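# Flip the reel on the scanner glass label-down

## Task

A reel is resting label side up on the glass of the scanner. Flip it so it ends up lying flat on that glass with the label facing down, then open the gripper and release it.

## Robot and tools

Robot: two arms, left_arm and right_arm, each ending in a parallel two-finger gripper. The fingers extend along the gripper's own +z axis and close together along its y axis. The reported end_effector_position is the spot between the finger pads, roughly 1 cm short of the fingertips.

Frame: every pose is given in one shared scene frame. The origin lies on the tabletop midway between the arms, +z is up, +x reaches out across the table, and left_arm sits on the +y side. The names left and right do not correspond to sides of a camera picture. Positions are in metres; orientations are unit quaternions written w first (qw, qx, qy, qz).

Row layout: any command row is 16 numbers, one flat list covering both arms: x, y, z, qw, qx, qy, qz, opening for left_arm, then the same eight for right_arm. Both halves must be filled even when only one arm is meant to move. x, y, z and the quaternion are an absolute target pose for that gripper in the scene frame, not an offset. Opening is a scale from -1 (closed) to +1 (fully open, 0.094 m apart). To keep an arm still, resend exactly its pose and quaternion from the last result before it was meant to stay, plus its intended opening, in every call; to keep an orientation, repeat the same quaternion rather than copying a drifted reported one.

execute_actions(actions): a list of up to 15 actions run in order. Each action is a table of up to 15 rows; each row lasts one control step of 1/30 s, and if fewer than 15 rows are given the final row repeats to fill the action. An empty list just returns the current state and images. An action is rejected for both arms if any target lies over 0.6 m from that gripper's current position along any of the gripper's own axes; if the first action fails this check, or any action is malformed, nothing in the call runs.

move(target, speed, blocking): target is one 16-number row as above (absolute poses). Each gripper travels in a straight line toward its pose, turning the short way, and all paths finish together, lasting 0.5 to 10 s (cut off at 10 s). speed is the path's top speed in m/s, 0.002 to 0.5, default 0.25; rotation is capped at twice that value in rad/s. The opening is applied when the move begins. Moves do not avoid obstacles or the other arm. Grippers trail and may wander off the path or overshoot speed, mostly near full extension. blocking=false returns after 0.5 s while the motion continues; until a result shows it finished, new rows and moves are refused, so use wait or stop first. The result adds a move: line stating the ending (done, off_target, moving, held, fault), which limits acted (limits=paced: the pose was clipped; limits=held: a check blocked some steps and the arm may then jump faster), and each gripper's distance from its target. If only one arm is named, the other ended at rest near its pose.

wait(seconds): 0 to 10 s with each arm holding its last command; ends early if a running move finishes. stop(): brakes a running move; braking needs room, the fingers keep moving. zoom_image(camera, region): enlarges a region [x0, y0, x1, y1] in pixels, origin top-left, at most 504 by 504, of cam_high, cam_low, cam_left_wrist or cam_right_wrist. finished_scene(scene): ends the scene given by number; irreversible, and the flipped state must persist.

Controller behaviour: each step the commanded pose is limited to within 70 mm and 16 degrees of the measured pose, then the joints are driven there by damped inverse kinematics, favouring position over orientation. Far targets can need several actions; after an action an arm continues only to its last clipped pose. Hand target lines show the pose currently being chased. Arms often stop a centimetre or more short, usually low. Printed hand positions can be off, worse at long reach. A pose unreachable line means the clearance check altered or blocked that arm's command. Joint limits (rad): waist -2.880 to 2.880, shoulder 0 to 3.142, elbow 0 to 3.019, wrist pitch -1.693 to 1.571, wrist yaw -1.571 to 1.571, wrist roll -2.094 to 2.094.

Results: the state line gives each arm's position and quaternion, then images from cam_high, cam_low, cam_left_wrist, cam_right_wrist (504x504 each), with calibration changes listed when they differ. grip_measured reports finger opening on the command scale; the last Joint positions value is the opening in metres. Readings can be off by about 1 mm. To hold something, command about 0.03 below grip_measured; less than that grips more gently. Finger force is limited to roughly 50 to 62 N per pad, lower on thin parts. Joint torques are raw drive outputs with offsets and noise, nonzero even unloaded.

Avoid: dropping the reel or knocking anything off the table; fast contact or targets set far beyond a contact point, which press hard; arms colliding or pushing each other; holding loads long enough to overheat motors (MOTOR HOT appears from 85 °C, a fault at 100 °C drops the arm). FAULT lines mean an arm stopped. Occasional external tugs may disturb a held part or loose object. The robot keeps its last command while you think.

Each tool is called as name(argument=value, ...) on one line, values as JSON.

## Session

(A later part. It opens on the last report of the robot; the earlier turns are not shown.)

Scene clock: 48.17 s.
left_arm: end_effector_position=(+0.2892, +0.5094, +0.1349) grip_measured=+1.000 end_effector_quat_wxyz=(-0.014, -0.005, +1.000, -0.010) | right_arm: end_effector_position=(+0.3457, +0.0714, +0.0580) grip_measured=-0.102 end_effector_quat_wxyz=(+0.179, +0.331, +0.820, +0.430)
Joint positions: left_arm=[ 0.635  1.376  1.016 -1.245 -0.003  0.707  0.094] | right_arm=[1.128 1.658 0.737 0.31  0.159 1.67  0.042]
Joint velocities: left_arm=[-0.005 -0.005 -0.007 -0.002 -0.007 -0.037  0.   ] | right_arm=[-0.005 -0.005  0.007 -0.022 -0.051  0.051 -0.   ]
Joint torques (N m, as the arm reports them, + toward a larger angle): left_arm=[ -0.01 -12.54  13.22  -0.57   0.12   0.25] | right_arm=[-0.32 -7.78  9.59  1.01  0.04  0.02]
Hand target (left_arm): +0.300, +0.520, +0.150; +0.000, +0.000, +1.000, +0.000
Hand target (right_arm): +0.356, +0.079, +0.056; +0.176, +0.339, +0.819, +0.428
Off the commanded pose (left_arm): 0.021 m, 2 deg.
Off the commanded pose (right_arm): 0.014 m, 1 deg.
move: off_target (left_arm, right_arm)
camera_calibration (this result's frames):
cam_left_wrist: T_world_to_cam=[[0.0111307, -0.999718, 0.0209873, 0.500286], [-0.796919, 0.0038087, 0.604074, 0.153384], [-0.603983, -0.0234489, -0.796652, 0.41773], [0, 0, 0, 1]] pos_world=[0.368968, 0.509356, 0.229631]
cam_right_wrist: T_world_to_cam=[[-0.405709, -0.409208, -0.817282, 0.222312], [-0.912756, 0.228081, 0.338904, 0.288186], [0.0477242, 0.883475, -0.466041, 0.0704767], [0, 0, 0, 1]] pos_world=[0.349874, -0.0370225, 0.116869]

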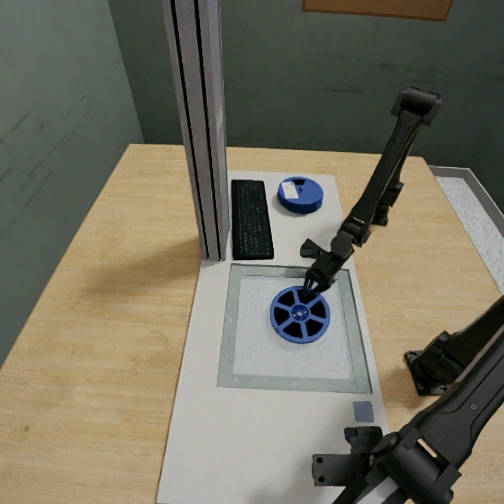

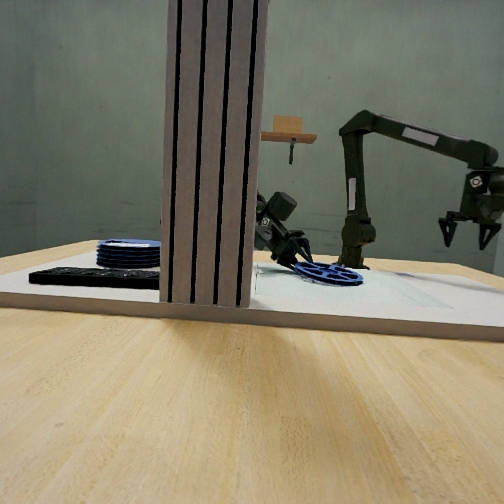

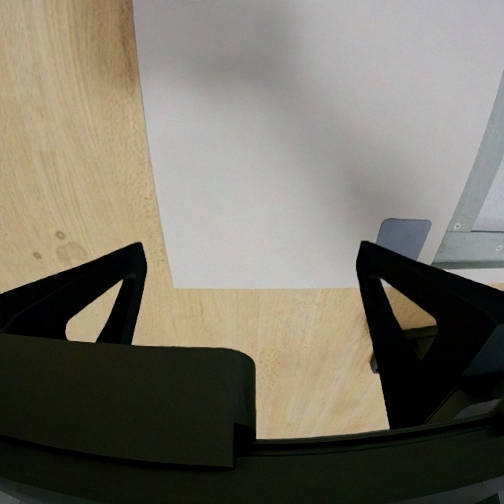

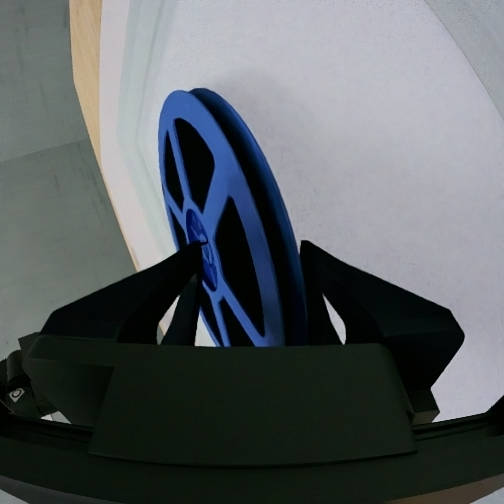

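move(target=[0.30,0.52,0.15,0,0,1,0,1, 0.322,0.042,0.050,0.177,0.339,0.819,0.427,-0.1], speed=0.03)

zoom_image(camera="cam_low", region=[250, 170, 400, 300])

Scene clock: 49.93 s.
left_arm: end_effector_position=(+0.2892, +0.5094, +0.1349) grip_measured=+1.000 end_effector_quat_wxyz=(-0.014, -0.005, +1.000, -0.010) | right_arm: end_effector_position=(+0.3308, +0.0462, +0.0568) grip_measured=-0.102 end_effector_quat_wxyz=(+0.182, +0.338, +0.816, +0.432)
Joint positions: left_arm=[ 0.635  1.376  1.016 -1.245 -0.003  0.707  0.094] | right_arm=[1.129 1.605 0.652 0.348 0.171 1.682 0.042]
Joint velocities: left_arm=[ 0.005 -0.005  0.012  0.002 -0.007  0.007  0.   ] | right_arm=[-0.015 -0.005  0.012  0.002  0.066  0.007  0.   ]
Joint torques (N m, as the arm reports them, + toward a larger angle): left_arm=[  0.02 -12.54  13.22  -0.55   0.12   0.24] | right_arm=[ 1.   -9.2   5.15  1.94  0.22 -0.02]
Hand target (left_arm): +0.300, +0.520, +0.150; +0.000, +0.000, +1.000, +0.000
Hand target (right_arm): +0.322, +0.042, +0.050; +0.177, +0.339, +0.819, +0.427
Off the commanded pose (left_arm): 0.021 m, 2 deg.
Off the commanded pose (right_arm): 0.012 m, 1 deg.
move: off_target (left_arm, right_arm)
camera_calibration (this result's frames):
cam_left_wrist: T_world_to_cam=[[0.0111307, -0.999718, 0.0209873, 0.500286], [-0.796919, 0.0038087, 0.604074, 0.153384], [-0.603983, -0.0234489, -0.796652, 0.41773], [0, 0, 0, 1]] pos_world=[0.368968, 0.509356, 0.229631]
cam_right_wrist: T_world_to_cam=[[-0.410282, -0.39645, -0.821278, 0.206125], [-0.90982, 0.239585, 0.338861, 0.279199], [0.0624244, 0.886243, -0.458995, 0.0875079], [0, 0, 0, 1]] pos_world=[0.333127, -0.0627269, 0.114842]

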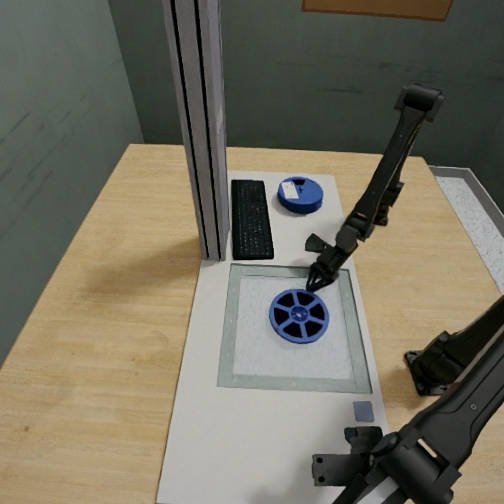

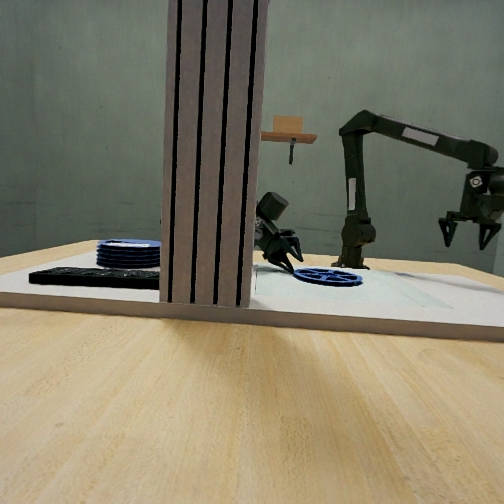

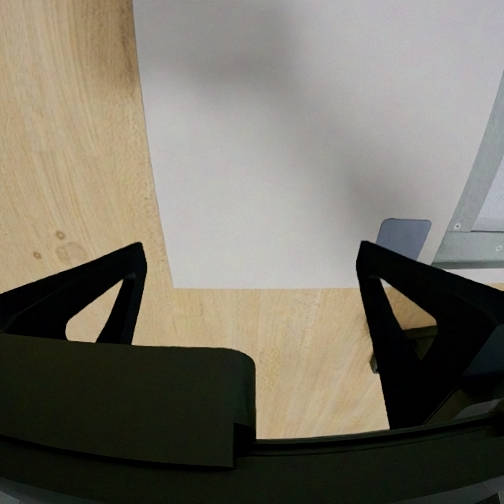

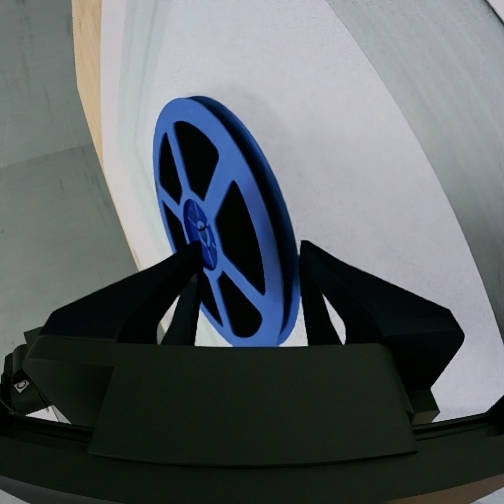

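Region (250, 170, 400, 300) of cam_low's 504x504 image, scaled by 3.360, with more detail than that image has; it fills the top 437 rows of this view, and the rest is white.

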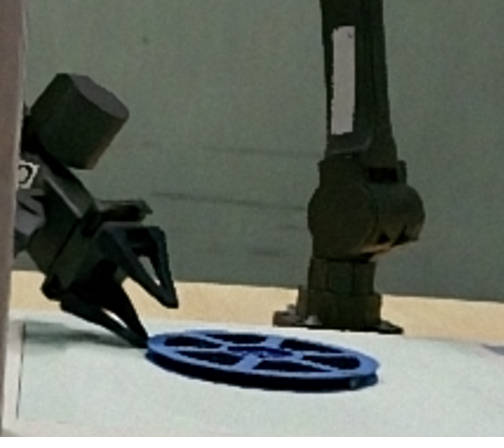

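move(target=[0.30,0.52,0.15,0,0,1,0,1, 0.26,-0.04,0.13,0.177,0.339,0.819,0.427,-0.1], speed=0.2)

Scene clock: 51.27 s.
left_arm: end_effector_position=(+0.2892, +0.5094, +0.1349) grip_measured=+1.000 end_effector_quat_wxyz=(-0.014, -0.005, +1.000, -0.010) | right_arm: end_effector_position=(+0.2628, -0.0423, +0.1306) grip_measured=-0.102 end_effector_quat_wxyz=(+0.181, +0.337, +0.818, +0.429)
Joint positions: left_arm=[ 0.635  1.376  1.016 -1.245 -0.003  0.707  0.094] | right_arm=[1.157 1.088 0.453 0.021 0.192 1.697 0.042]
Joint velocities: left_arm=[ 0.015 -0.005 -0.012 -0.017 -0.022  0.007  0.   ] | right_arm=[-0.015 -0.005  0.002 -0.022 -0.11  -0.007  0.   ]
Joint torques (N m, as the arm reports them, + toward a larger angle): left_arm=[ -0.08 -12.56  13.21  -0.58   0.11   0.26] | right_arm=[ 0.94 -3.82  8.88  1.25  0.31 -0.02]
Hand target (left_arm): +0.300, +0.520, +0.150; +0.000, +0.000, +1.000, +0.000
Hand target (right_arm): +0.260, -0.041, +0.131; +0.177, +0.339, +0.819, +0.427
Off the commanded pose (left_arm): 0.021 m, 2 deg.
Off the commanded pose (right_arm): 0.004 m, 1 deg.
move: off_target (left_arm)
camera_calibration (this result's frames):
cam_left_wrist: T_world_to_cam=[[0.0111307, -0.999718, 0.0209873, 0.500286], [-0.796919, 0.0038087, 0.604074, 0.153384], [-0.603983, -0.0234489, -0.796652, 0.41773], [0, 0, 0, 1]] pos_world=[0.368968, 0.509356, 0.229631]
cam_right_wrist: T_world_to_cam=[[-0.412932, -0.402547, -0.816972, 0.203572], [-0.908904, 0.239404, 0.341437, 0.212934], [0.0581412, 0.883539, -0.464734, 0.205856], [0, 0, 0, 1]] pos_world=[0.265629, -0.150912, 0.189277]

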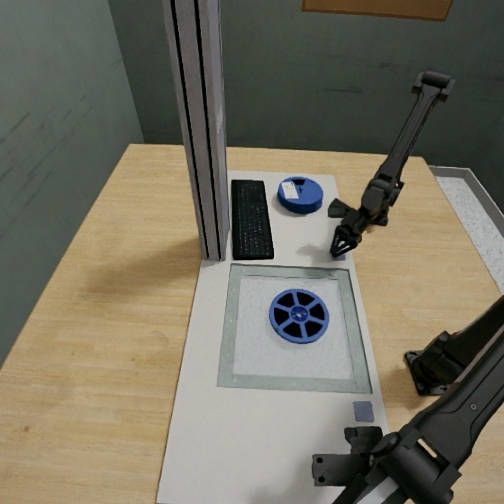

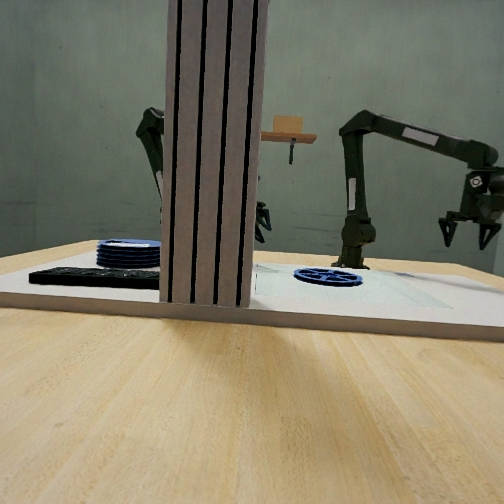

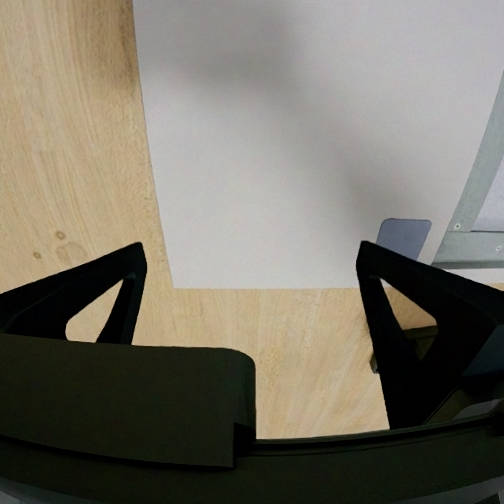

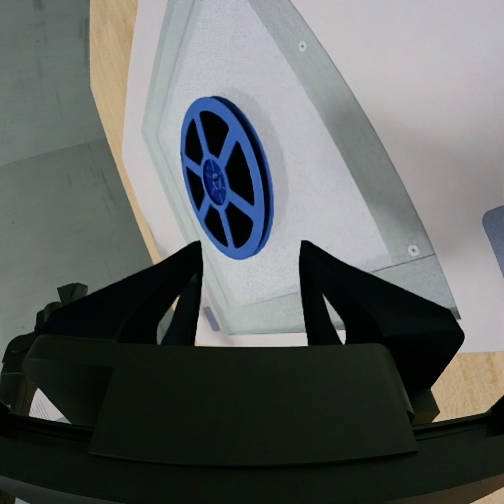

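finished_scene(scene=1)

The scene is finished: the task was done.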